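## Task

Pick up the carton marked R63 from the bench and set it on the counter. Every other carton on the bench has to stay exactly where and how it was. The carton must not topple or finish leaning, or the goal fails. It only counts if it rests there by itself, without the robot holding it.

## Robot and tools

Robot: a Hello Robot Stretch 3 with one arm. It has a two-wheel base (0.33 m long, 0.34 m wide), a lift sliding on a mast, and a telescoping arm that reaches out to the robot's right side. The base cannot strafe, so to move the gripper forward or back you drive the base. Turning in place pivots about the point between the drive wheels, 0.05 m behind the front edge; with the arm in and wrist folded the sweep radius is 0.28 m, and an unfolded level wrist sticks out beyond that. Occasionally an outside nudge may shift a loose object.

Frames: the base frame has its origin on the floor between the drive wheels, x forward, y left, z up. hand_pose is reported in it, at the fingertip meeting point. The odometry frame is the base frame where the scene began; heading is positive to the left, -3.142 to 3.142.

Tool execute_actions takes "actions", a list run in order. Each action may hold "robot", "steps" (1 to 450 control steps at 30 per second, default 1) and "until". {"steps": n} alone just waits. "robot" is one command, a list of up to 8 commands run in sequence, or {"stop": true}, which brakes everything and clears the queue. A command may contain:
- "base" with exactly one key: translate_m (metres, a relative drive from the base's current spot, forward positive, magnitude at most 1) or rotate_rad (radians, relative turn in place, counter-clockwise/left positive, magnitude at most 3.2). The offset is measured from where the base sits when that command begins.
- "joints": absolute targets by name; unnamed joints keep their old target. lift_m 0 to 1.1 (arm height); arm_m 0 to 0.52 (extension); wrist_yaw_rad -1.345 to 4.42 (0 along the arm, positive toward the front, 3.0 folded over the base); wrist_pitch_rad -1.57 to 0.451 (0 level, negative tips fingers down); wrist_roll_rad -2.911 to 2.911 (0 fingers side by side); gripper_m -0.089 to 0.179 (larger is wider; the actual fingertip gap is about 0.007 m smaller near closed, 0.025 m smaller wide open, zero below 0.007); head_pan_rad -3.953 to 1.73 (0 ahead, positive left, -1.57 toward the arm); head_tilt_rad -1.53 to 0.419 (negative looks down).
- "contact_limits": {"arm_m": effort %, 1 to 100}, how hard the arm may push before a contact_stop; lower is gentler, too low stops immediately. It stays until the next arm_m command.
- In a list, {"pause_s": s} waits up to 15 s.
Motions in one command start together and continue after the call returns. A later command overrides at once and discards any leftover queue. A queue advances when every motion of the current command ends "done" (off_target also counts for base and gripper); other endings drop the rest.
"until" stops the action early. {"robot": {"status": "ended"}} fires when nothing reads moving and the queue is not running (or at once if the command was refused). You can also compare fields, e.g. {"robot": {"lift_m": [">", 0.3]}}, using =, !=, <, <=, >, >=; statuses take a word or ["!=", "moving"]. {"any": {"status": "ended"}} fires when any one motion or the queue finishes. An invalid call or out-of-range number rejects the entire call.

Speed: full base speed (0.30 m/s, 1.9 rad/s) needs lift_m under 0.30, arm_m under 0.03 and wrist_yaw_rad over 2.54; otherwise 0.10 m/s and 0.63 rad/s.

Gripper: to hold, command a gripper_m below the object's width (lower squeezes harder, but the stall guard eases force and things can slip; send a different value to squeeze again). To let go, open at least 0.02 beyond where the pads first touched. Neither reading nor "done" proves a grasp; check cameras.

Self-collision: fold or unfold the wrist only with lift_m 0.32 to 0.95, wrist_pitch_rad -0.4 and roll about 0; once folded the lift may go to 0.25. With yaw below -0.4 keep pitch at -0.5 or lower.

Tool zoom_image: {"camera": "head_camera" | "nav_camera" | "wrist_camera", "region": [x0, y0, x1, y1]} in pixels of that camera's last image, top-left origin, at most 504 by 504. head_camera (896x504) and nav_camera (672x504, fisheye) ride on the head and follow pan/tilt; wrist_camera (644x364) is on the gripper. Calibration lines give K and T_world_to_cam from base frame, with small errors.

Tool finished_scene: {"scene": 1 or 2}; irreversible, ends that scene after a hold and reports success, then gives the next task. Make sure all motion has ended first; the hold ends in a stop that may cut motions short. Replying without a tool call ends everything.

Result lines: base_status shows progress, e.g. "moving (translate_m +0.12 of +0.30)"; joint_goals and joint_status per joint; measured_speeds; refusals, queue (idle/running/done/dropped/stopped) and queue_left. Status words: done, moving, off_target (resting short of goal, may still push), contact_stop (arm or lift pushed firmly and went slack until next command), time_out, stopped, not_commanded, torque_fault (a wrist servo shut off for 10 s, limp and refusing goals). "refused:", "dropped:" and "replaced:" lines explain issues, counting from 0. robot.on_its_own appears when a goal was changed by the robot, a joint is slack or off, a motor effort is outside rest (likely load or contact), or base_tilt has shifted 3 degrees or more. motor_effort is % of max with peak in brackets; positive pushes toward higher values or forward for wheels. lidar_m lists 12 distances in 30-degree sectors from straight ahead counter-clockwise (4th left, 7th behind, 10th right), 0.17 m above the floor, "-" for none. wrist_depth_mm and head_depth_mm are 7x7 median depth grids. base_odometry counts wheel turns; turned_by_wheels and turned_by_imu give turn since the last result; base_tilt in degrees, forward and right positive.

Avoid: drops, slams, hard hits and strong pushes. Pushing on something solid with the gripper higher than about 0.45 m can tip the robot, and a second push after a contact_stop is riskier. Do not drive while holding or hooking something fixed, and beware snagging furniture, especially reversing. If tilted, undo the last move in small steps, pull the gripper free, and if still tipped lower lift_m to about 0.2. Avoid long hard wrist pushing that causes torque faults. Leave other cartons untouched and release the target upright and self-supported.

Each tool is called after "Call:" as name([rows], argument=value, ...), one row to a line, values as JSON.

## Session

Call:
execute_actions(actions=[])

Scene clock: 0.00 s.
robot.base_odometry: x=+0.000 y=+0.000 heading=+0.000 (m, m, rad; robot's odometry frame)
robot.turned_by_wheels: +0.000 (rad since the last result)
robot.turned_by_imu: +0.000 (rad since the last result)
robot.base_tilt: forward=+0.2 right=-0.3 (deg)
robot.lidar_m: 1.38 1.14 0.87 1.23 2.66 0.89 0.72 0.70 2.42 1.50 1.54 1.71
robot.head_depth_mm: 1631 1597 1601 1594 1603 1593 1587 / 1558 1528 1538 1527 1516 1531 1526 / 1484 1454 1456 1454 1440 1446 1443 / 1434 1408 1413 1412 1406 1405 1416 / 1358 1358 1355 1354 1351 1349 1349 / 1305 1315 1301 1312 1305 1299 1286 / 1263 1255 1252 1254 1248 1254 1238
robot.base_status: not_commanded
robot.joint_positions: lift_m=+0.309 arm_m=+0.001 wrist_yaw_rad=+3.098 wrist_pitch_rad=-0.540 wrist_roll_rad=-0.007 gripper_m=+0.037 head_pan_rad=+0.009 head_tilt_rad=+0.014
robot.joint_goals: lift_m=+0.309 arm_m=+0.001 wrist_yaw_rad=+3.098 wrist_pitch_rad=-0.540 wrist_roll_rad=-0.007 gripper_m=+0.037 head_pan_rad=+0.009 head_tilt_rad=+0.014
robot.joint_status: lift_m=not_commanded arm_m=not_commanded wrist_yaw_rad=not_commanded wrist_pitch_rad=not_commanded wrist_roll_rad=not_commanded gripper_m=not_commanded head_pan_rad=not_commanded head_tilt_rad=not_commanded
robot.measured_speeds: translate_m=+0.000 rotate_rad=+0.000 lift_m=+0.000 arm_m=+0.000 wrist_yaw_rad=+0.000 wrist_pitch_rad=+0.000 wrist_roll_rad=+0.000 head_pan_rad=+0.000 head_tilt_rad=+0.000
robot: refusals=0 queue=idle queue_left=0
robot.motor_effort: left_wheel=+0 right_wheel=+0 lift_m=+22 arm_m=-1 wrist_yaw_rad=+0 wrist_pitch_rad=+6 wrist_roll_rad=+0 gripper_m=-1 head_pan_rad=+0 head_tilt_rad=+3 (%)
robot.hand_pose: x=-0.0121 y=+0.0615 z=+0.2954 quat_wxyz=(+0.203, +0.683, +0.174, +0.680) (m; robot's base frame)
robot.wrist_depth_mm: - - - - - 796 741 / 937 956 - - - 902 874 / 729 753 774 794 829 850 871 / 598 621 627 652 663 676 699 / 510 521 - 565 551 571 576 / 458 - - - 486 487 493 / - - - - 416 425 430
pictures: head_camera (sideways: a quarter turn clockwise sets it upright), nav_camera (sideways: a quarter turn counterclockwise sets it upright), wrist_camera
Images, in order (width x height): head_camera 896x504, nav_camera 672x504, wrist_camera 644x364.

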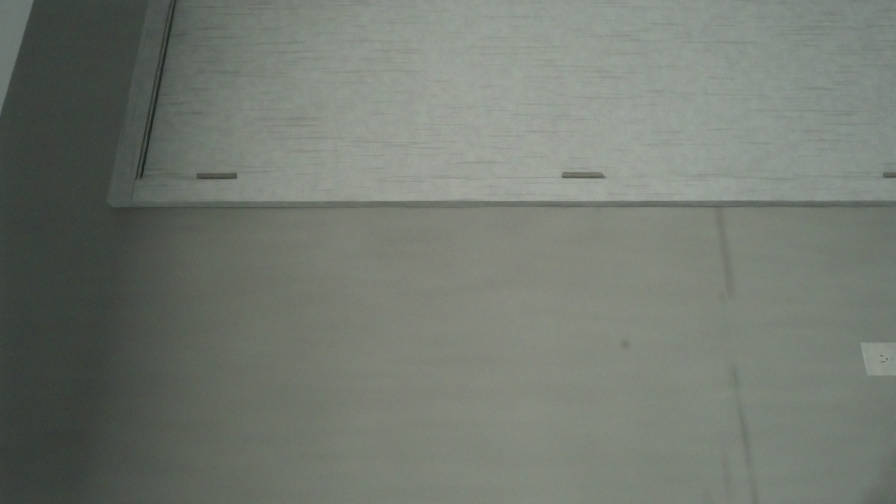

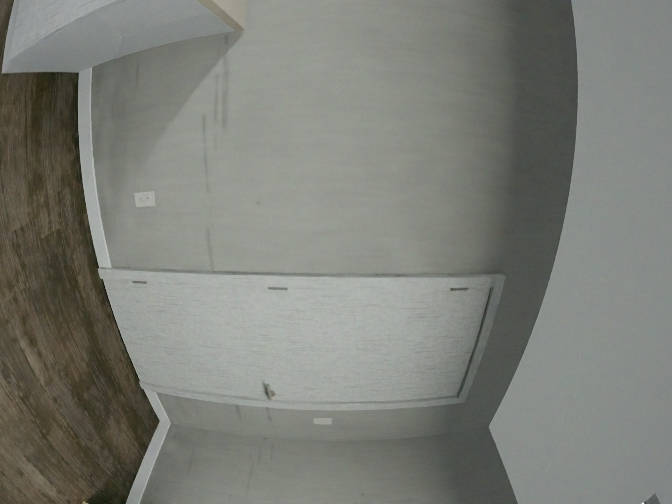

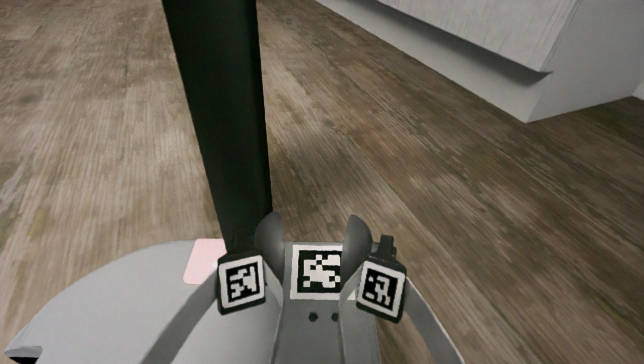

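Call:
execute_actions([
  {"robot":{"joints":{"head_pan_rad":1.5,"head_tilt_rad":-0.6}},"steps":450,"until":{"robot":{"status":"ended"}}},
])

Call:
execute_actions([
  {"robot":{"joints":{"head_pan_rad":-1.6}},"steps":450,"until":{"robot":{"status":"ended"}}},
])

Call:
execute_actions([
  {"robot":{"joints":{"head_pan_rad":-3.1}},"steps":450,"until":{"robot":{"status":"ended"}}},
])

Scene clock: 6.67 s.
robot.base_odometry: x=+0.000 y=+0.000 heading=+0.000 (m, m, rad; robot's odometry frame)
robot.turned_by_wheels: +0.000 (rad since the last result)
robot.turned_by_imu: -0.001 (rad since the last result)
robot.base_tilt: forward=+0.2 right=-0.3 (deg)
robot.lidar_m: 1.38 1.14 0.87 1.24 2.66 0.89 0.72 0.70 2.42 1.51 1.54 1.71
robot.head_depth_mm: 1644 1632 1051 1113 1220 1361 1202 / 1882 1675 1185 1307 1466 1441 1213 / 2183 1690 1446 1640 1712 1446 1218 / 2611 1807 1823 2089 1784 1462 1219 / 2593 2207 2451 2334 1793 1450 1214 / 2475 2731 2994 2332 1804 1474 1215 / 2377 2646 2831 2333 1815 1508 -
robot.base_status: not_commanded
robot.joint_positions: lift_m=+0.309 arm_m=+0.001 wrist_yaw_rad=+3.098 wrist_pitch_rad=-0.540 wrist_roll_rad=-0.007 gripper_m=+0.037 head_pan_rad=+1.493 head_tilt_rad=-0.592
robot.joint_goals: lift_m=+0.309 arm_m=+0.001 wrist_yaw_rad=+3.098 wrist_pitch_rad=-0.540 wrist_roll_rad=-0.007 gripper_m=+0.037 head_pan_rad=+1.500 head_tilt_rad=-0.600
robot.joint_status: lift_m=not_commanded arm_m=not_commanded wrist_yaw_rad=not_commanded wrist_pitch_rad=not_commanded wrist_roll_rad=not_commanded gripper_m=not_commanded head_pan_rad=done head_tilt_rad=done
robot.measured_speeds: translate_m=+0.000 rotate_rad=+0.000 lift_m=+0.000 arm_m=+0.000 wrist_yaw_rad=+0.000 wrist_pitch_rad=+0.000 wrist_roll_rad=+0.000 head_pan_rad=+0.000 head_tilt_rad=+0.000
robot: refusals=0 queue=done queue_left=0
robot.motor_effort: left_wheel=+0(0) right_wheel=+1(1) lift_m=+23(22) arm_m=-1(1) wrist_yaw_rad=+0(1) wrist_pitch_rad=+6(6) wrist_roll_rad=+0(0) gripper_m=-1(2) head_pan_rad=+2(32) head_tilt_rad=-2(35) (%)
robot.hand_pose: x=-0.0121 y=+0.0615 z=+0.2954 quat_wxyz=(+0.203, +0.683, +0.174, +0.680) (m; robot's base frame)
robot.wrist_depth_mm: - - - - - 796 730 / 945 967 - - - 901 880 / 731 755 765 804 814 838 881 / 604 621 627 640 657 675 696 / 515 534 - 567 553 566 578 / 458 - - - 485 489 493 / - - - - 420 424 430
pictures: head_camera (sideways: a quarter turn clockwise sets it upright), nav_camera (sideways: a quarter turn counterclockwise sets it upright), wrist_camera
camera_calibration (this result's frames):
head_camera: T_world_to_cam=[[-0.0347245, -0.529469, -0.847618, 1.12823], [-0.999135, 0.0378029, 0.0173179, -0.0141245], [0.0228731, 0.847486, -0.530324, 0.649677], [0, 0, 0, 1]] pos_world=[0.0102048, 0.047305, 1.30109]
nav_camera: T_world_to_cam=[[0.0589226, 0.535077, 0.842746, -1.05664], [0.996778, -0.0775643, -0.0204449, 0.0718868], [0.0544274, 0.841235, -0.537923, 0.658393], [0, 0, 0, 1]] pos_world=[-0.0452301, 0.0170936, 1.24611]
wrist_camera: T_world_to_cam=[[0.997184, -0.00594758, 0.074759, -0.0152406], [0.052895, -0.650887, -0.75733, 0.299107], [0.0531639, 0.759152, -0.648739, 0.309415], [0, 0, 0, 1]] pos_world=[-0.0170733, -0.0402986, 0.428392]
Images, in order (width x height): head_camera 896x504, nav_camera 672x504, wrist_camera 644x364.

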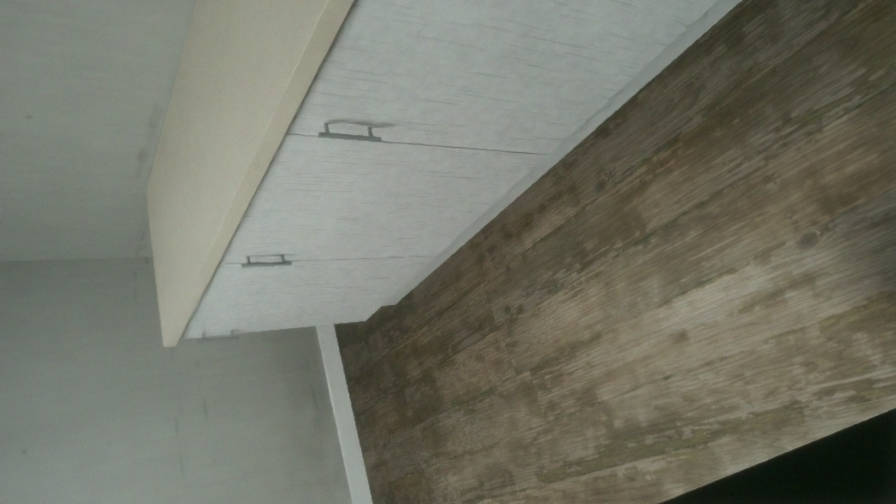

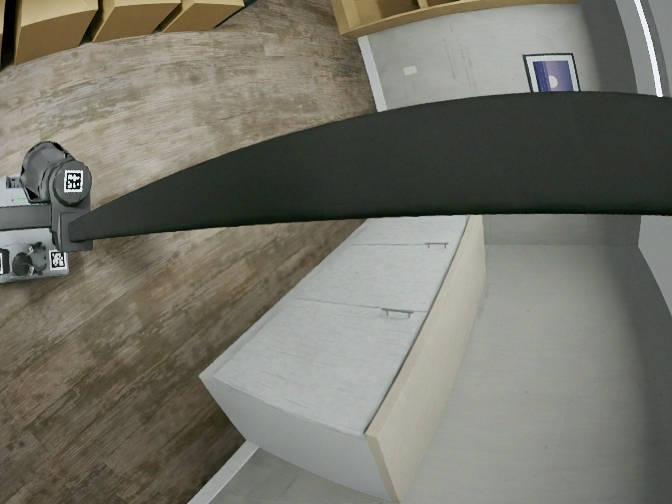

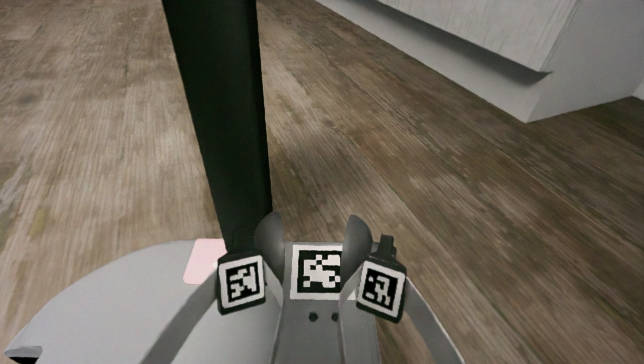

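Scene clock: 8.53 s.
robot.base_odometry: x=+0.000 y=+0.000 heading=+0.000 (m, m, rad; robot's odometry frame)
robot.turned_by_wheels: +0.000 (rad since the last result)
robot.turned_by_imu: +0.000 (rad since the last result)
robot.base_tilt: forward=+0.2 right=-0.3 (deg)
robot.lidar_m: 1.38 1.14 0.88 1.23 2.66 0.89 0.72 0.70 2.42 1.50 1.54 1.70
robot.head_depth_mm: 1976 2187 2555 2298 1756 1428 1201 / 1877 2097 2384 2294 1775 1444 1210 / 1815 1997 2062 2115 1773 1433 1217 / 1732 1943 2043 1990 1793 1457 1221 / 1653 1862 1923 1957 1802 1443 1215 / 1585 1741 1852 1897 1807 1449 1227 / 1537 1685 1771 1895 1792 1468 1222
robot.base_status: not_commanded
robot.joint_positions: lift_m=+0.309 arm_m=+0.001 wrist_yaw_rad=+3.098 wrist_pitch_rad=-0.540 wrist_roll_rad=-0.007 gripper_m=+0.037 head_pan_rad=-1.593 head_tilt_rad=-0.592
robot.joint_goals: lift_m=+0.309 arm_m=+0.001 wrist_yaw_rad=+3.098 wrist_pitch_rad=-0.540 wrist_roll_rad=-0.007 gripper_m=+0.037 head_pan_rad=-1.600 head_tilt_rad=-0.600
robot.joint_status: lift_m=not_commanded arm_m=not_commanded wrist_yaw_rad=not_commanded wrist_pitch_rad=not_commanded wrist_roll_rad=not_commanded gripper_m=not_commanded head_pan_rad=done head_tilt_rad=done
robot.measured_speeds: translate_m=+0.000 rotate_rad=+0.000 lift_m=+0.000 arm_m=+0.000 wrist_yaw_rad=+0.000 wrist_pitch_rad=+0.000 wrist_roll_rad=+0.000 head_pan_rad=+0.000 head_tilt_rad=+0.000
robot: refusals=0 queue=done queue_left=0
robot.motor_effort: left_wheel=+0(0) right_wheel=+1(1) lift_m=+23(23) arm_m=-1(1) wrist_yaw_rad=+0(1) wrist_pitch_rad=+6(6) wrist_roll_rad=+0(0) gripper_m=-1(1) head_pan_rad=-2(31) head_tilt_rad=-3(3) (%)
robot.hand_pose: x=-0.0121 y=+0.0615 z=+0.2954 quat_wxyz=(+0.203, +0.683, +0.174, +0.680) (m; robot's base frame)
robot.wrist_depth_mm: - - - - - 803 730 / 938 983 - - - 884 872 / 741 758 766 798 819 847 882 / 616 622 628 644 663 681 690 / 510 529 - 560 550 562 572 / 459 - - - 482 485 490 / - - - - 414 425 425
pictures: head_camera (sideways: a quarter turn clockwise sets it upright), nav_camera (sideways: a quarter turn counterclockwise sets it upright), wrist_camera
camera_calibration (this result's frames):
head_camera: T_world_to_cam=[[0.00501223, 0.530893, -0.847424, 1.12774], [0.999684, 0.0182286, 0.0173326, -0.0263364], [0.0246491, -0.847243, -0.530633, 0.650069], [0, 0, 0, 1]] pos_world=[0.00465204, -0.0474604, 1.30107]
nav_camera: T_world_to_cam=[[-0.0288581, -0.537845, 0.842549, -1.05584], [-0.999558, 0.0216036, -0.020445, 0.0840647], [-0.00720585, -0.842767, -0.538231, 0.65917], [0, 0, 0, 1]] pos_world=[0.0583077, -0.0141706, 1.24611]
wrist_camera: T_world_to_cam=[[0.997184, -0.00594787, 0.0747589, -0.0152406], [0.0528947, -0.650887, -0.75733, 0.299107], [0.0531641, 0.759152, -0.648739, 0.309415], [0, 0, 0, 1]] pos_world=[-0.0170733, -0.0402986, 0.428392]
Images, in order (width x height): head_camera 896x504, nav_camera 672x504, wrist_camera 644x364.

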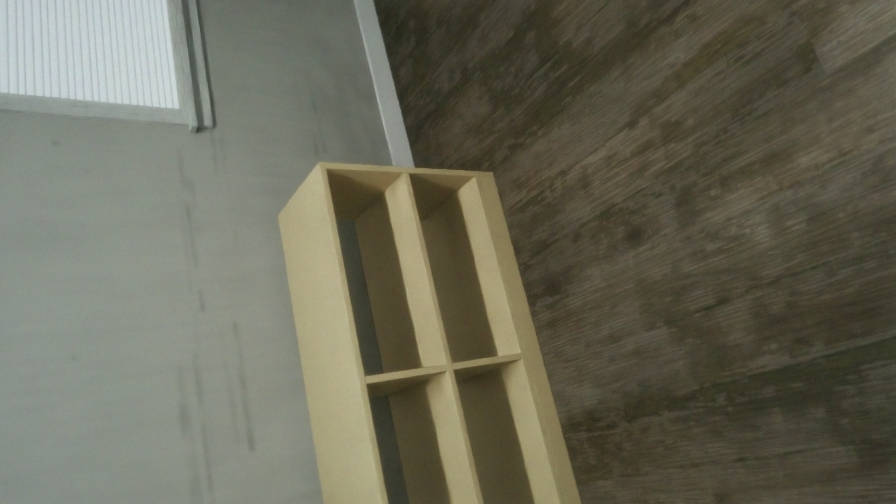

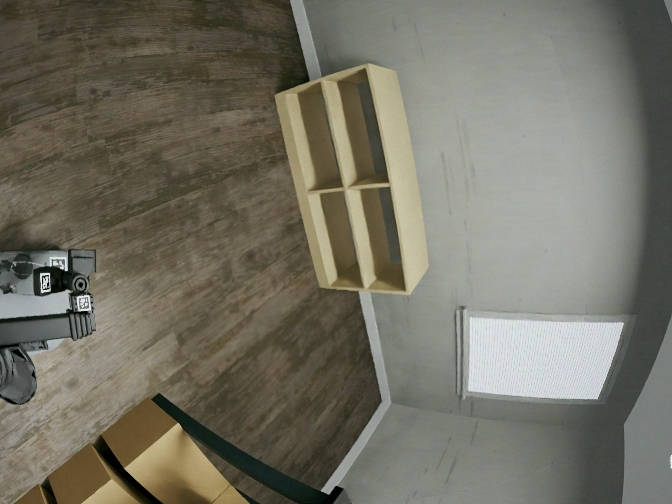

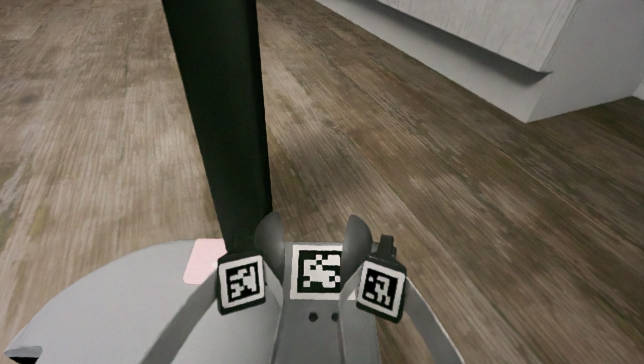

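Scene clock: 9.80 s.
robot.base_odometry: x=+0.000 y=+0.000 heading=+0.000 (m, m, rad; robot's odometry frame)
robot.turned_by_wheels: +0.000 (rad since the last result)
robot.turned_by_imu: +0.000 (rad since the last result)
robot.base_tilt: forward=+0.2 right=-0.3 (deg)
robot.lidar_m: 1.38 1.14 0.87 1.24 2.66 0.89 0.72 0.70 2.42 1.50 1.54 1.72
robot.head_depth_mm: 2419 1369 955 1805 1390 1370 1217 / 2311 1292 952 1811 1402 1345 1213 / 2257 1383 968 1763 1453 1247 1212 / 2195 1317 970 1691 1402 1213 1214 / 2088 2206 982 1646 1532 1255 1222 / 2020 2128 987 815 1420 1156 1176 / 1966 2061 995 794 1485 1163 1156
robot.base_status: not_commanded
robot.joint_positions: lift_m=+0.309 arm_m=+0.001 wrist_yaw_rad=+3.098 wrist_pitch_rad=-0.540 wrist_roll_rad=-0.007 gripper_m=+0.037 head_pan_rad=-3.093 head_tilt_rad=-0.592
robot.joint_goals: lift_m=+0.309 arm_m=+0.001 wrist_yaw_rad=+3.098 wrist_pitch_rad=-0.540 wrist_roll_rad=-0.007 gripper_m=+0.037 head_pan_rad=-3.100 head_tilt_rad=-0.600
robot.joint_status: lift_m=not_commanded arm_m=not_commanded wrist_yaw_rad=not_commanded wrist_pitch_rad=not_commanded wrist_roll_rad=not_commanded gripper_m=not_commanded head_pan_rad=done head_tilt_rad=done
robot.measured_speeds: translate_m=+0.000 rotate_rad=+0.000 lift_m=+0.000 arm_m=+0.000 wrist_yaw_rad=+0.000 wrist_pitch_rad=+0.000 wrist_roll_rad=+0.000 head_pan_rad=+0.000 head_tilt_rad=+0.000
robot: refusals=0 queue=done queue_left=0
robot.motor_effort: left_wheel=+0(0) right_wheel=+1(1) lift_m=+23(23) arm_m=+0(1) wrist_yaw_rad=+0(1) wrist_pitch_rad=+6(6) wrist_roll_rad=+0(0) gripper_m=-1(1) head_pan_rad=-2(31) head_tilt_rad=-3(2) (%)
robot.hand_pose: x=-0.0121 y=+0.0615 z=+0.2954 quat_wxyz=(+0.203, +0.683, +0.174, +0.680) (m; robot's base frame)
robot.wrist_depth_mm: - - - - - 794 737 / 951 961 - - - 891 877 / 743 748 766 792 823 850 876 / 605 614 634 653 659 667 696 / 516 527 - 563 553 561 582 / 460 - - - 483 484 489 / - - - - 416 426 428
pictures: head_camera (sideways: a quarter turn clockwise sets it upright), nav_camera (sideways: a quarter turn counterclockwise sets it upright), wrist_camera
camera_calibration (this result's frames):
head_camera: T_world_to_cam=[[0.52995, 0.0325571, -0.847404, 1.12451], [0.0888995, -0.99589, 0.0173341, -0.0207827], [-0.843356, -0.08452, -0.530666, 0.655406], [0, 0, 0, 1]] pos_world=[-0.0413438, -0.00191298, 1.30107]
nav_camera: T_world_to_cam=[[-0.538572, -0.00926279, 0.842529, -1.05271], [-0.0491581, 0.998582, -0.020445, 0.0782672], [-0.841144, -0.0524282, -0.538263, 0.664299], [0, 0, 0, 1]] pos_world=[-0.00433973, -0.0530792, 1.2461]
wrist_camera: T_world_to_cam=[[0.997184, -0.00594762, 0.0747589, -0.0152405], [0.0528949, -0.650887, -0.75733, 0.299107], [0.0531639, 0.759152, -0.648739, 0.309415], [0, 0, 0, 1]] pos_world=[-0.0170733, -0.0402986, 0.428392]
Images, in order (width x height): head_camera 896x504, nav_camera 672x504, wrist_camera 644x364.

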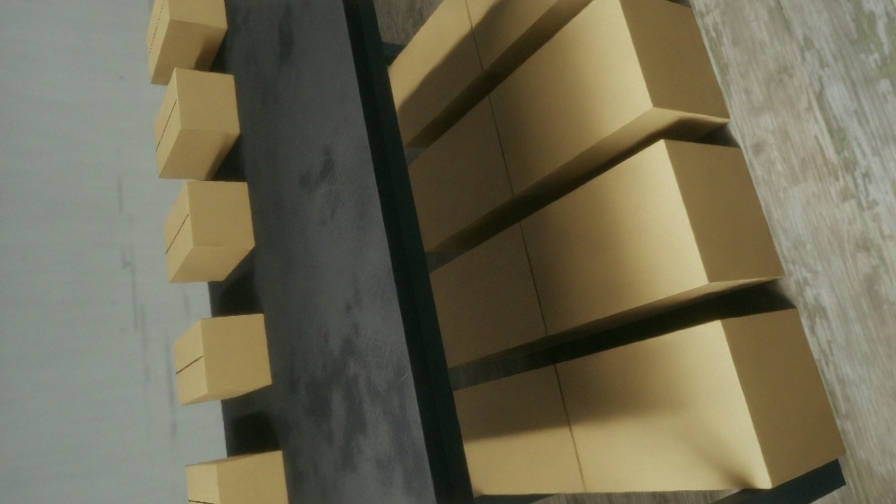

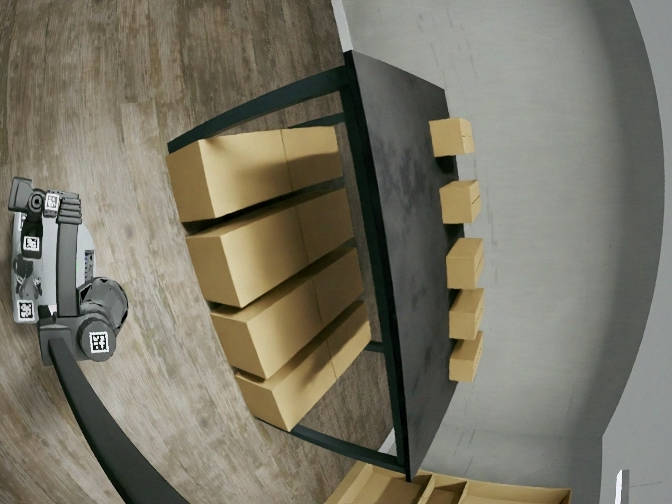

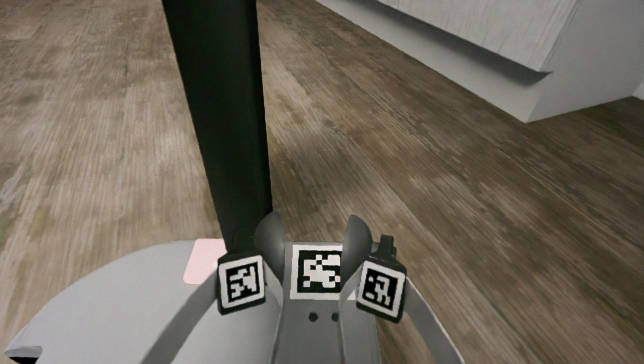

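Call:
execute_actions([
  {"robot":[{"base":{"rotate_rad":-1.17},"joints":{"lift_m":0.27,"head_pan_rad":-0.7,"head_tilt_rad":-0.7}},{"base":{"translate_m":0.65}},{"base":{"rotate_rad":-1.57}},{"base":{"translate_m":1}},{"base":{"translate_m":0.6}}],"steps":450,"until":{"robot":{"status":"ended"}}},
  {"steps":300,"until":{"robot":{"status":"ended"}}},
])

Scene clock: 37.23 s.
robot.base_odometry: x=-1.219 y=-1.224 heading=-2.740 (m, m, rad; robot's odometry frame)
robot.turned_by_wheels: -2.740 (rad since the last result)
robot.turned_by_imu: -2.674 (rad since the last result)
robot.base_tilt: forward=+0.2 right=-0.3 (deg)
robot.lidar_m: 0.83 0.87 1.23 1.20 1.05 1.55 2.92 0.68 0.51 0.44 1.13 0.85
robot.head_depth_mm: 1090 1264 1539 1845 1617 1349 1156 / 993 1140 1341 1632 1622 1351 1159 / 916 1041 1206 1433 1581 1350 1165 / 846 950 1092 1267 1501 1358 1171 / 788 875 990 1136 1337 1366 1161 / 741 815 917 1042 1202 1324 1176 / 693 760 846 951 1088 1257 1171
robot.base_status: done (translate_m +0.6000 of +0.6000)
robot.joint_positions: lift_m=+0.271 arm_m=+0.001 wrist_yaw_rad=+3.098 wrist_pitch_rad=-0.540 wrist_roll_rad=-0.007 gripper_m=+0.037 head_pan_rad=-0.707 head_tilt_rad=-0.692
robot.joint_goals: lift_m=+0.270 arm_m=+0.001 wrist_yaw_rad=+3.098 wrist_pitch_rad=-0.540 wrist_roll_rad=-0.007 gripper_m=+0.037 head_pan_rad=-0.700 head_tilt_rad=-0.700
robot.joint_status: lift_m=done arm_m=not_commanded wrist_yaw_rad=not_commanded wrist_pitch_rad=not_commanded wrist_roll_rad=not_commanded gripper_m=not_commanded head_pan_rad=done head_tilt_rad=done
robot.measured_speeds: translate_m=+0.000 rotate_rad=+0.000 lift_m=+0.000 arm_m=+0.000 wrist_yaw_rad=+0.000 wrist_pitch_rad=+0.000 wrist_roll_rad=+0.000 head_pan_rad=+0.000 head_tilt_rad=+0.000
robot: refusals=0 queue=done queue_left=0
robot.motor_effort: left_wheel=+1(10) right_wheel=+0(5) lift_m=+12(24) arm_m=-1(1) wrist_yaw_rad=+0(1) wrist_pitch_rad=+6(6) wrist_roll_rad=+0(0) gripper_m=-1(1) head_pan_rad=+2(32) head_tilt_rad=-4(15) (%)
robot.hand_pose: x=-0.0121 y=+0.0615 z=+0.2569 quat_wxyz=(+0.203, +0.683, +0.174, +0.680) (m; robot's base frame)
robot.wrist_depth_mm: 826 - - - - - 963 / 822 868 - 926 976 - 918 / 670 688 702 724 737 767 784 / 549 562 575 588 599 616 622 / 470 501 - - 504 517 520 / - - - - 440 440 447 / - - - - 383 384 391
pictures: head_camera (sideways: a quarter turn clockwise sets it upright), nav_camera (sideways: a quarter turn counterclockwise sets it upright), wrist_camera
camera_calibration (this result's frames):
head_camera: T_world_to_cam=[[-0.470072, 0.392669, -0.79047, 1.05638], [0.619669, 0.784576, 0.0212406, -0.0291037], [0.628524, -0.479845, -0.612132, 0.752413], [0, 0, 0, 1]] pos_world=[0.0416988, -0.0309321, 1.29623]
nav_camera: T_world_to_cam=[[0.459977, -0.415198, 0.784877, -0.983638], [-0.650526, -0.75921, -0.0203798, 0.081848], [0.604348, -0.501209, -0.619316, 0.760929], [0, 0, 0, 1]] pos_world=[0.0458286, 0.0351197, 1.24496]
wrist_camera: T_world_to_cam=[[0.997184, -0.00594699, 0.0747591, -0.0123617], [0.0528951, -0.650891, -0.757326, 0.269922], [0.0531638, 0.759148, -0.648744, 0.284454], [0, 0, 0, 1]] pos_world=[-0.0170734, -0.0403265, 0.389881]
Images, in order (width x height): head_camera 896x504, nav_camera 672x504, wrist_camera 644x364.

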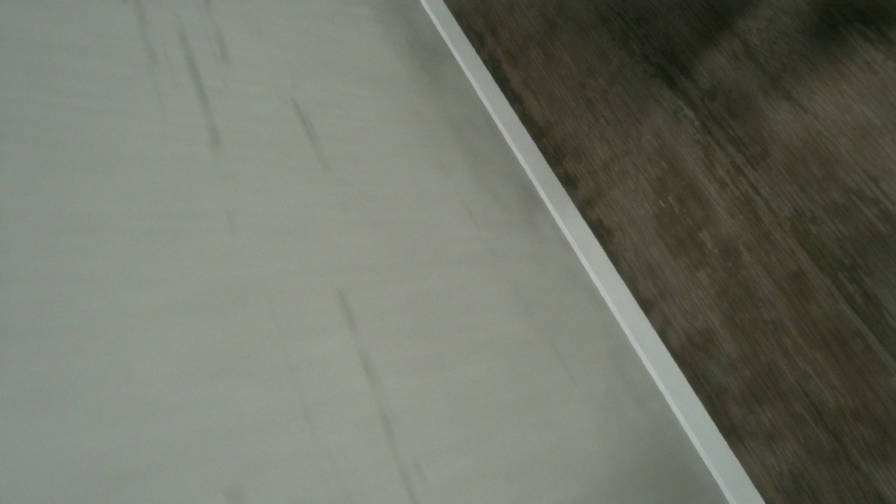

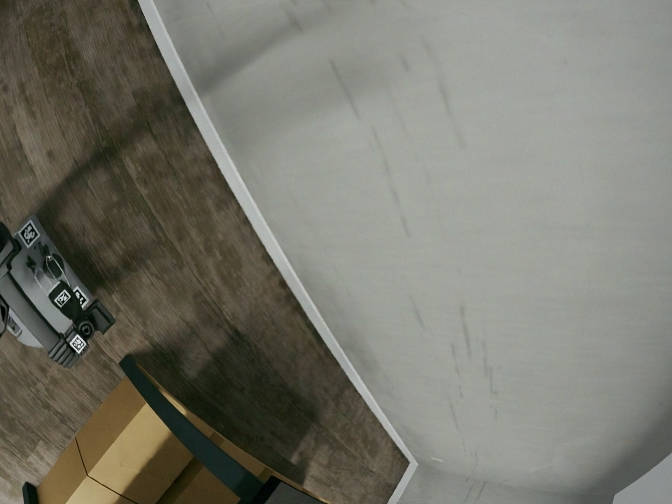

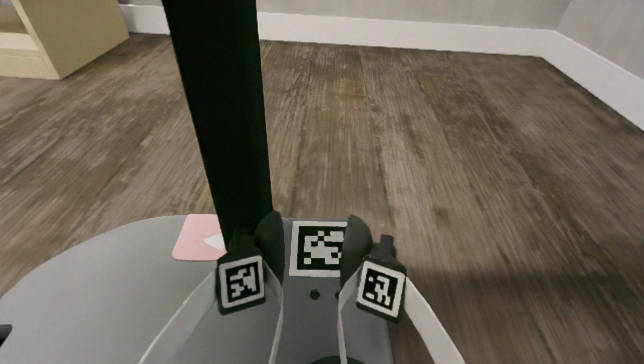

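Call:
execute_actions([
  {"robot":[{"base":{"translate_m":0.48}},{"base":{"rotate_rad":-1.66},"joints":{"head_pan_rad":-1.2,"head_tilt_rad":-0.5}},{"base":{"translate_m":0.7}}],"steps":450,"until":{"robot":{"status":"ended"}}},
])

Scene clock: 51.43 s.
robot.base_odometry: x=-1.876 y=-0.746 heading=+1.883 (m, m, rad; robot's odometry frame)
robot.turned_by_wheels: -1.660 (rad since the last result)
robot.turned_by_imu: -1.620 (rad since the last result)
robot.base_tilt: forward=+0.2 right=-0.3 (deg)
robot.lidar_m: 1.60 0.54 0.39 0.37 0.38 0.51 1.33 1.87 0.46 0.45 0.46 0.62
robot.head_depth_mm: 2808 3026 1208 583 568 1146 1000 / 2929 3053 1218 779 572 1183 998 / 3004 2889 1224 676 578 1259 1115 / 3107 2942 1242 650 601 1226 1008 / 3287 3053 1160 716 628 1270 1006 / 3386 3249 874 752 660 1226 1066 / 3542 3862 963 755 1460 1241 1069
robot.base_status: done (translate_m +0.7000 of +0.7000)
robot.joint_positions: lift_m=+0.271 arm_m=+0.001 wrist_yaw_rad=+3.098 wrist_pitch_rad=-0.540 wrist_roll_rad=-0.007 gripper_m=+0.037 head_pan_rad=-1.193 head_tilt_rad=-0.507
robot.joint_goals: lift_m=+0.270 arm_m=+0.001 wrist_yaw_rad=+3.098 wrist_pitch_rad=-0.540 wrist_roll_rad=-0.007 gripper_m=+0.037 head_pan_rad=-1.200 head_tilt_rad=-0.500
robot.joint_status: lift_m=done arm_m=not_commanded wrist_yaw_rad=not_commanded wrist_pitch_rad=not_commanded wrist_roll_rad=not_commanded gripper_m=not_commanded head_pan_rad=done head_tilt_rad=done
robot.measured_speeds: translate_m=+0.000 rotate_rad=+0.000 lift_m=+0.000 arm_m=+0.000 wrist_yaw_rad=+0.000 wrist_pitch_rad=+0.000 wrist_roll_rad=+0.000 head_pan_rad=+0.000 head_tilt_rad=+0.000
robot: refusals=0 queue=done queue_left=0
robot.motor_effort: left_wheel=+1(10) right_wheel=-1(5) lift_m=+12(12) arm_m=-1(1) wrist_yaw_rad=-1(0) wrist_pitch_rad=+6(6) wrist_roll_rad=+0(0) gripper_m=+1(0) head_pan_rad=-2(22) head_tilt_rad=+3(22) (%)
robot.hand_pose: x=-0.0121 y=+0.0614 z=+0.2569 quat_wxyz=(+0.203, +0.683, +0.174, +0.680) (m; robot's base frame)
robot.wrist_depth_mm: 366 371 - 379 384 385 392 / 409 412 - 427 428 433 441 / 461 465 474 482 489 493 500 / 505 516 524 532 545 556 559 / 470 498 - - 502 517 522 / - - - - 442 443 445 / - - - - 380 385 392
pictures: head_camera (sideways: a quarter turn clockwise sets it upright), nav_camera (sideways: a quarter turn counterclockwise sets it upright), wrist_camera
camera_calibration (this result's frames):
head_camera: T_world_to_cam=[[-0.17451, 0.421849, -0.889713, 1.18398], [0.913325, 0.406997, 0.0138329, -0.0212552], [0.367946, -0.810183, -0.456311, 0.551269], [0, 0, 0, 1]] pos_world=[0.0231922, -0.0441826, 1.30525]
nav_camera: T_world_to_cam=[[0.155392, -0.437894, 0.885495, -1.11298], [-0.928555, -0.370638, -0.0203392, 0.083496], [0.337104, -0.81907, -0.464203, 0.560749], [0, 0, 0, 1]] pos_world=[0.0614469, 0.00287451, 1.24753]
wrist_camera: T_world_to_cam=[[0.997184, -0.00594647, 0.0747589, -0.0123616], [0.052895, -0.650896, -0.757322, 0.269907], [0.0531637, 0.759144, -0.648748, 0.284469], [0, 0, 0, 1]] pos_world=[-0.0170734, -0.0403452, 0.38988]
Images, in order (width x height): head_camera 896x504, nav_camera 672x504, wrist_camera 644x364.

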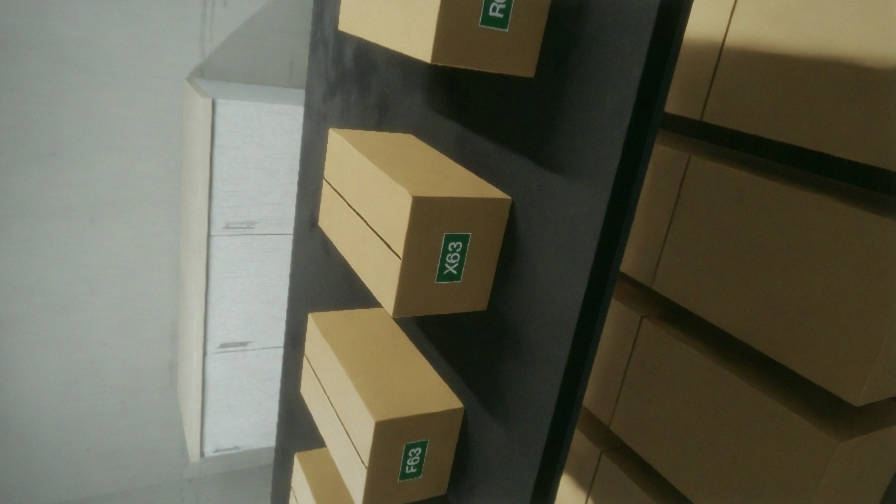

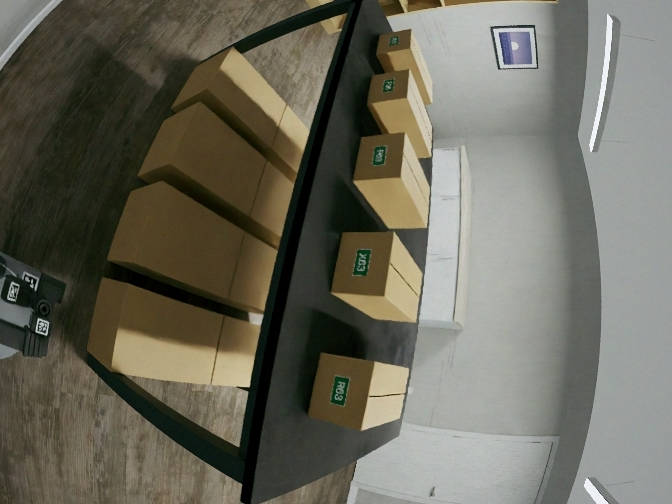

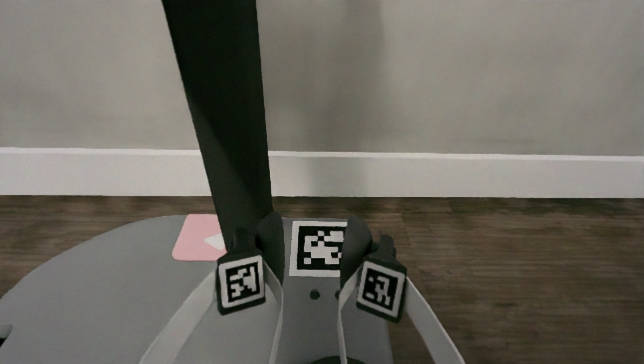

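Call:
execute_actions([
  {"robot":[{"joints":{"lift_m":0.93,"wrist_pitch_rad":-0.4,"head_pan_rad":-1.6,"head_tilt_rad":-0.7}},{"joints":{"wrist_yaw_rad":1.4}},{"joints":{"wrist_pitch_rad":0,"gripper_m":0.179}},{"joints":{"wrist_yaw_rad":0}}],"steps":450,"until":{"robot":{"status":"ended"}}},
])

Scene clock: 69.87 s.
robot.base_odometry: x=-1.876 y=-0.746 heading=+1.883 (m, m, rad; robot's odometry frame)
robot.turned_by_wheels: +0.000 (rad since the last result)
robot.turned_by_imu: -0.004 (rad since the last result)
robot.base_tilt: forward=+0.2 right=-0.3 (deg)
robot.lidar_m: 1.60 0.54 0.39 0.37 0.38 0.51 1.32 1.87 0.46 0.45 0.46 0.62
robot.head_depth_mm: 2911 3261 2550 562 - - - / 2897 3146 768 584 1716 - - / 2912 1147 618 628 - - - / 2928 1157 596 610 1256 1074 1076 / 2891 1168 719 574 1306 1163 1114 / 2810 1175 719 593 1257 1082 1057 / 2508 1190 602 598 1288 1090 1045
robot.base_status: done (translate_m +0.7000 of +0.7000)
robot.joint_positions: lift_m=+0.929 arm_m=+0.001 wrist_yaw_rad=+0.003 wrist_pitch_rad=-0.021 wrist_roll_rad=-0.007 gripper_m=+0.179 head_pan_rad=-1.593 head_tilt_rad=-0.691
robot.joint_goals: lift_m=+0.930 arm_m=+0.001 wrist_yaw_rad=+0.000 wrist_pitch_rad=+0.000 wrist_roll_rad=-0.007 gripper_m=+0.179 head_pan_rad=-1.600 head_tilt_rad=-0.700
robot.joint_status: lift_m=done arm_m=not_commanded wrist_yaw_rad=done wrist_pitch_rad=done wrist_roll_rad=not_commanded gripper_m=done head_pan_rad=done head_tilt_rad=done
robot.measured_speeds: translate_m=+0.000 rotate_rad=+0.000 lift_m=+0.000 arm_m=+0.000 wrist_yaw_rad=+0.000 wrist_pitch_rad=+0.000 wrist_roll_rad=+0.000 head_pan_rad=+0.000 head_tilt_rad=+0.000
robot: refusals=0 queue=done queue_left=0
robot.motor_effort: left_wheel=+2(1) right_wheel=+0(0) lift_m=+32(33) arm_m=-1(1) wrist_yaw_rad=-3(3) wrist_pitch_rad=+9(10) wrist_roll_rad=+0(0) gripper_m=+1(83) head_pan_rad=-3(21) head_tilt_rad=-4(20) (%)
robot.hand_pose: x=-0.0207 y=-0.4015 z=+1.0386 quat_wxyz=(+0.710, +0.009, -0.704, -0.007) (m; robot's base frame)
robot.wrist_depth_mm: - - - - - - - / - - - - - - - / - - - - - - - / 327 387 559 349 - - - / 334 396 418 344 535 - - / - 336 343 351 366 371 - / 244 260 264 271 277 273 -
pictures: head_camera (sideways: a quarter turn clockwise sets it upright), nav_camera (sideways: a quarter turn counterclockwise sets it upright), wrist_camera
camera_calibration (this result's frames):
head_camera: T_world_to_cam=[[0.00686802, 0.611581, -0.791152, 1.05436], [0.999644, 0.0161962, 0.021198, -0.0313661], [0.0257779, -0.791016, -0.611252, 0.754946], [0, 0, 0, 1]] pos_world=[0.00465262, -0.0471441, 1.29628]
nav_camera: T_world_to_cam=[[-0.0307034, -0.618016, 0.785566, -0.981543], [-0.99951, 0.0237491, -0.0203816, 0.0839792], [-0.0060603, -0.785807, -0.618442, 0.763515], [0, 0, 0, 1]] pos_world=[0.0584285, -0.00862761, 1.24497]
wrist_camera: T_world_to_cam=[[-0.996484, 0.000908754, 0.0837746, -0.112886], [-0.0821241, 0.187201, -0.978883, 1.12487], [-0.0165722, -0.982321, -0.186468, -0.0372483], [0, 0, 0, 1]] pos_world=[-0.0207271, -0.247065, 1.10363]
Images, in order (width x height): head_camera 896x504, nav_camera 672x504, wrist_camera 644x364.

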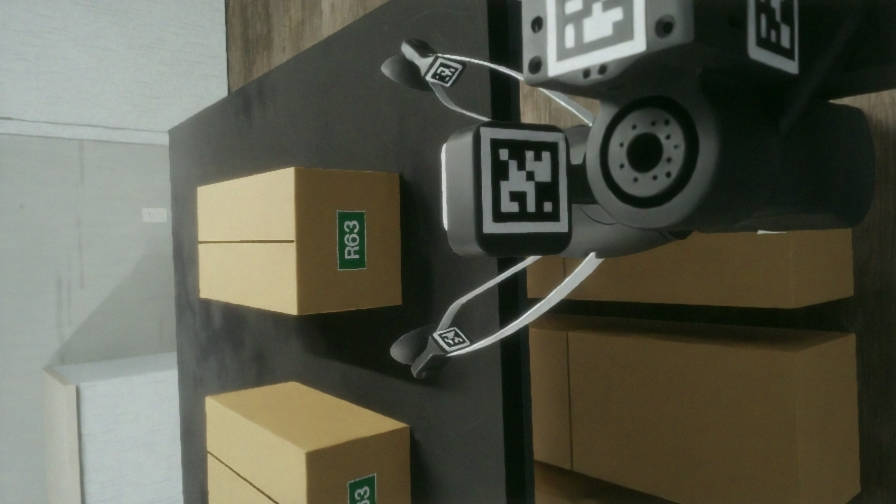

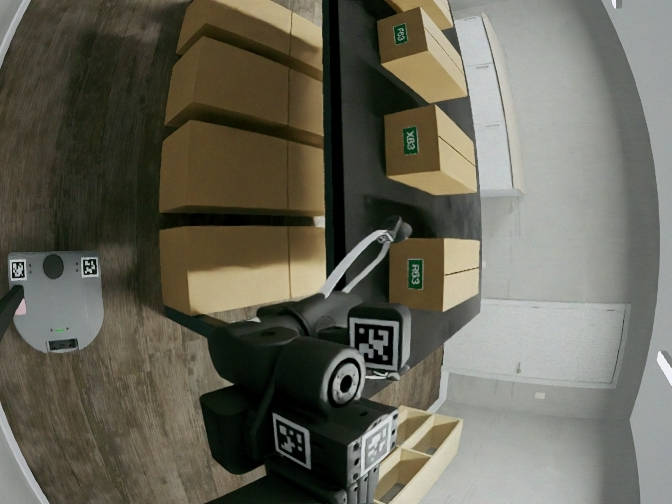

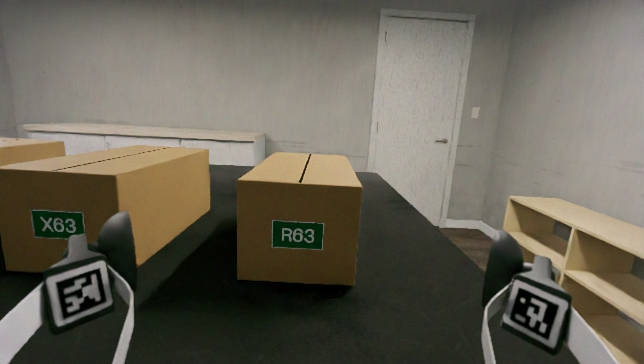

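Call:
execute_actions([
  {"robot":[{"base":{"translate_m":0.02},"joints":{"lift_m":1.09}},{"joints":{"wrist_pitch_rad":-0.8,"arm_m":0.2}}],"steps":450,"until":{"robot":{"status":"ended"}}},
])

Scene clock: 82.47 s.
robot.base_odometry: x=-1.882 y=-0.727 heading=+1.883 (m, m, rad; robot's odometry frame)
robot.turned_by_wheels: +0.000 (rad since the last result)
robot.turned_by_imu: -0.002 (rad since the last result)
robot.base_tilt: forward=+0.2 right=-0.3 (deg)
robot.lidar_m: 1.60 0.54 0.39 0.37 0.38 0.52 1.33 1.88 0.47 0.44 0.47 0.62
robot.head_depth_mm: - 3323 798 577 674 1279 1151 / - 1031 770 581 1614 1020 1096 / - - 609 583 1248 1067 1084 / 2918 1150 597 589 1249 1071 1080 / 2923 1171 802 590 1337 1195 1126 / 2658 1180 685 595 1271 1083 1063 / 2531 1187 602 597 1309 1088 1055
robot.base_status: done (translate_m +0.0200 of +0.0200)
robot.joint_positions: lift_m=+1.089 arm_m=+0.200 wrist_yaw_rad=+0.001 wrist_pitch_rad=-0.808 wrist_roll_rad=-0.007 gripper_m=+0.179 head_pan_rad=-1.593 head_tilt_rad=-0.691
robot.joint_goals: lift_m=+1.090 arm_m=+0.200 wrist_yaw_rad=+0.000 wrist_pitch_rad=-0.800 wrist_roll_rad=-0.007 gripper_m=+0.179 head_pan_rad=-1.600 head_tilt_rad=-0.700
robot.joint_status: lift_m=done arm_m=done wrist_yaw_rad=done wrist_pitch_rad=done wrist_roll_rad=not_commanded gripper_m=done head_pan_rad=done head_tilt_rad=done
robot.measured_speeds: translate_m=+0.000 rotate_rad=+0.000 lift_m=+0.000 arm_m=+0.000 wrist_yaw_rad=+0.000 wrist_pitch_rad=+0.000 wrist_roll_rad=+0.000 head_pan_rad=+0.000 head_tilt_rad=+0.000
robot: refusals=0 queue=done queue_left=0
robot.motor_effort: left_wheel=+1(5) right_wheel=-1(2) lift_m=+32(37) arm_m=+2(6) wrist_yaw_rad=-1(2) wrist_pitch_rad=+4(9) wrist_roll_rad=+0(0) gripper_m=+1(1) head_pan_rad=-2(3) head_tilt_rad=-4(3) (%)
robot.hand_pose: x=-0.0214 y=-0.5042 z=+1.0263 quat_wxyz=(+0.653, +0.279, -0.647, -0.277) (m; robot's base frame)
robot.wrist_depth_mm: 246 312 443 262 461 - - / 225 318 235 225 394 - - / 226 323 205 203 211 378 - / 249 303 299 238 310 327 - / 276 280 282 282 289 299 - / - 253 258 261 264 266 - / 228 235 237 240 243 242 -
pictures: head_camera (sideways: a quarter turn clockwise sets it upright), nav_camera (sideways: a quarter turn counterclockwise sets it upright), wrist_camera
camera_calibration (this result's frames):
head_camera: T_world_to_cam=[[0.00702531, 0.611898, -0.790906, 1.05404], [0.999648, 0.0159422, 0.0212134, -0.0313861], [0.0255892, -0.790776, -0.61157, 0.75536], [0, 0, 0, 1]] pos_world=[0.00464109, -0.0471415, 1.29627]
nav_camera: T_world_to_cam=[[-0.0308623, -0.618324, 0.785317, -0.981217], [-0.999504, 0.0240027, -0.020381, 0.0839783], [-0.00624771, -0.785557, -0.618758, 0.763927], [0, 0, 0, 1]] pos_world=[0.0584269, -0.00861758, 1.24496]
wrist_camera: T_world_to_cam=[[-0.996412, -0.0575084, 0.0620984, -0.119615], [-0.0824473, 0.825331, -0.558597, 1.0224], [-0.0191277, -0.561713, -0.827111, 0.729012], [0, 0, 0, 1]] pos_world=[-0.0209469, -0.441204, 1.18151]
Images, in order (width x height): head_camera 896x504, nav_camera 672x504, wrist_camera 644x364.

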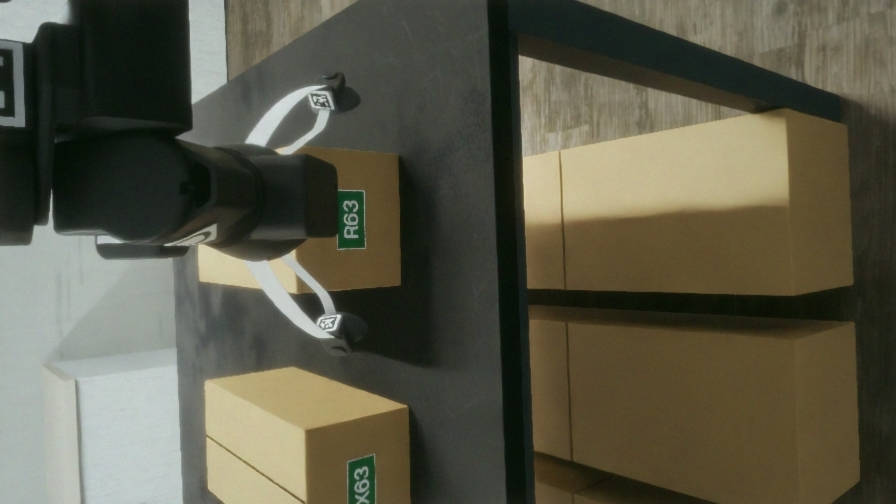

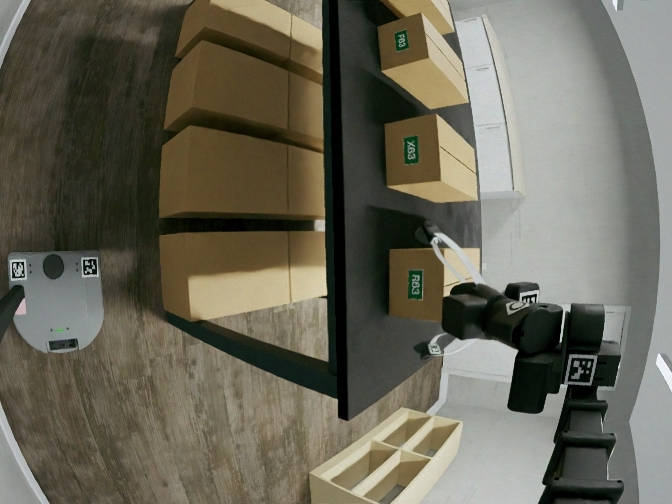

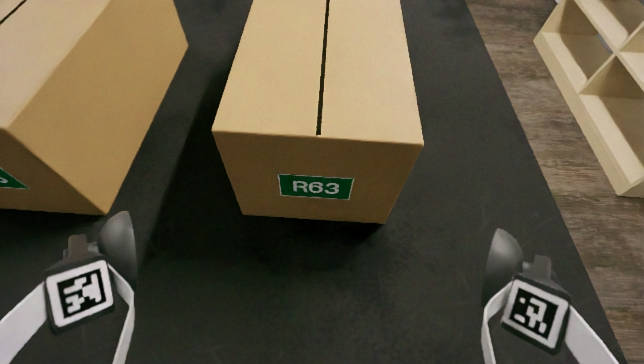

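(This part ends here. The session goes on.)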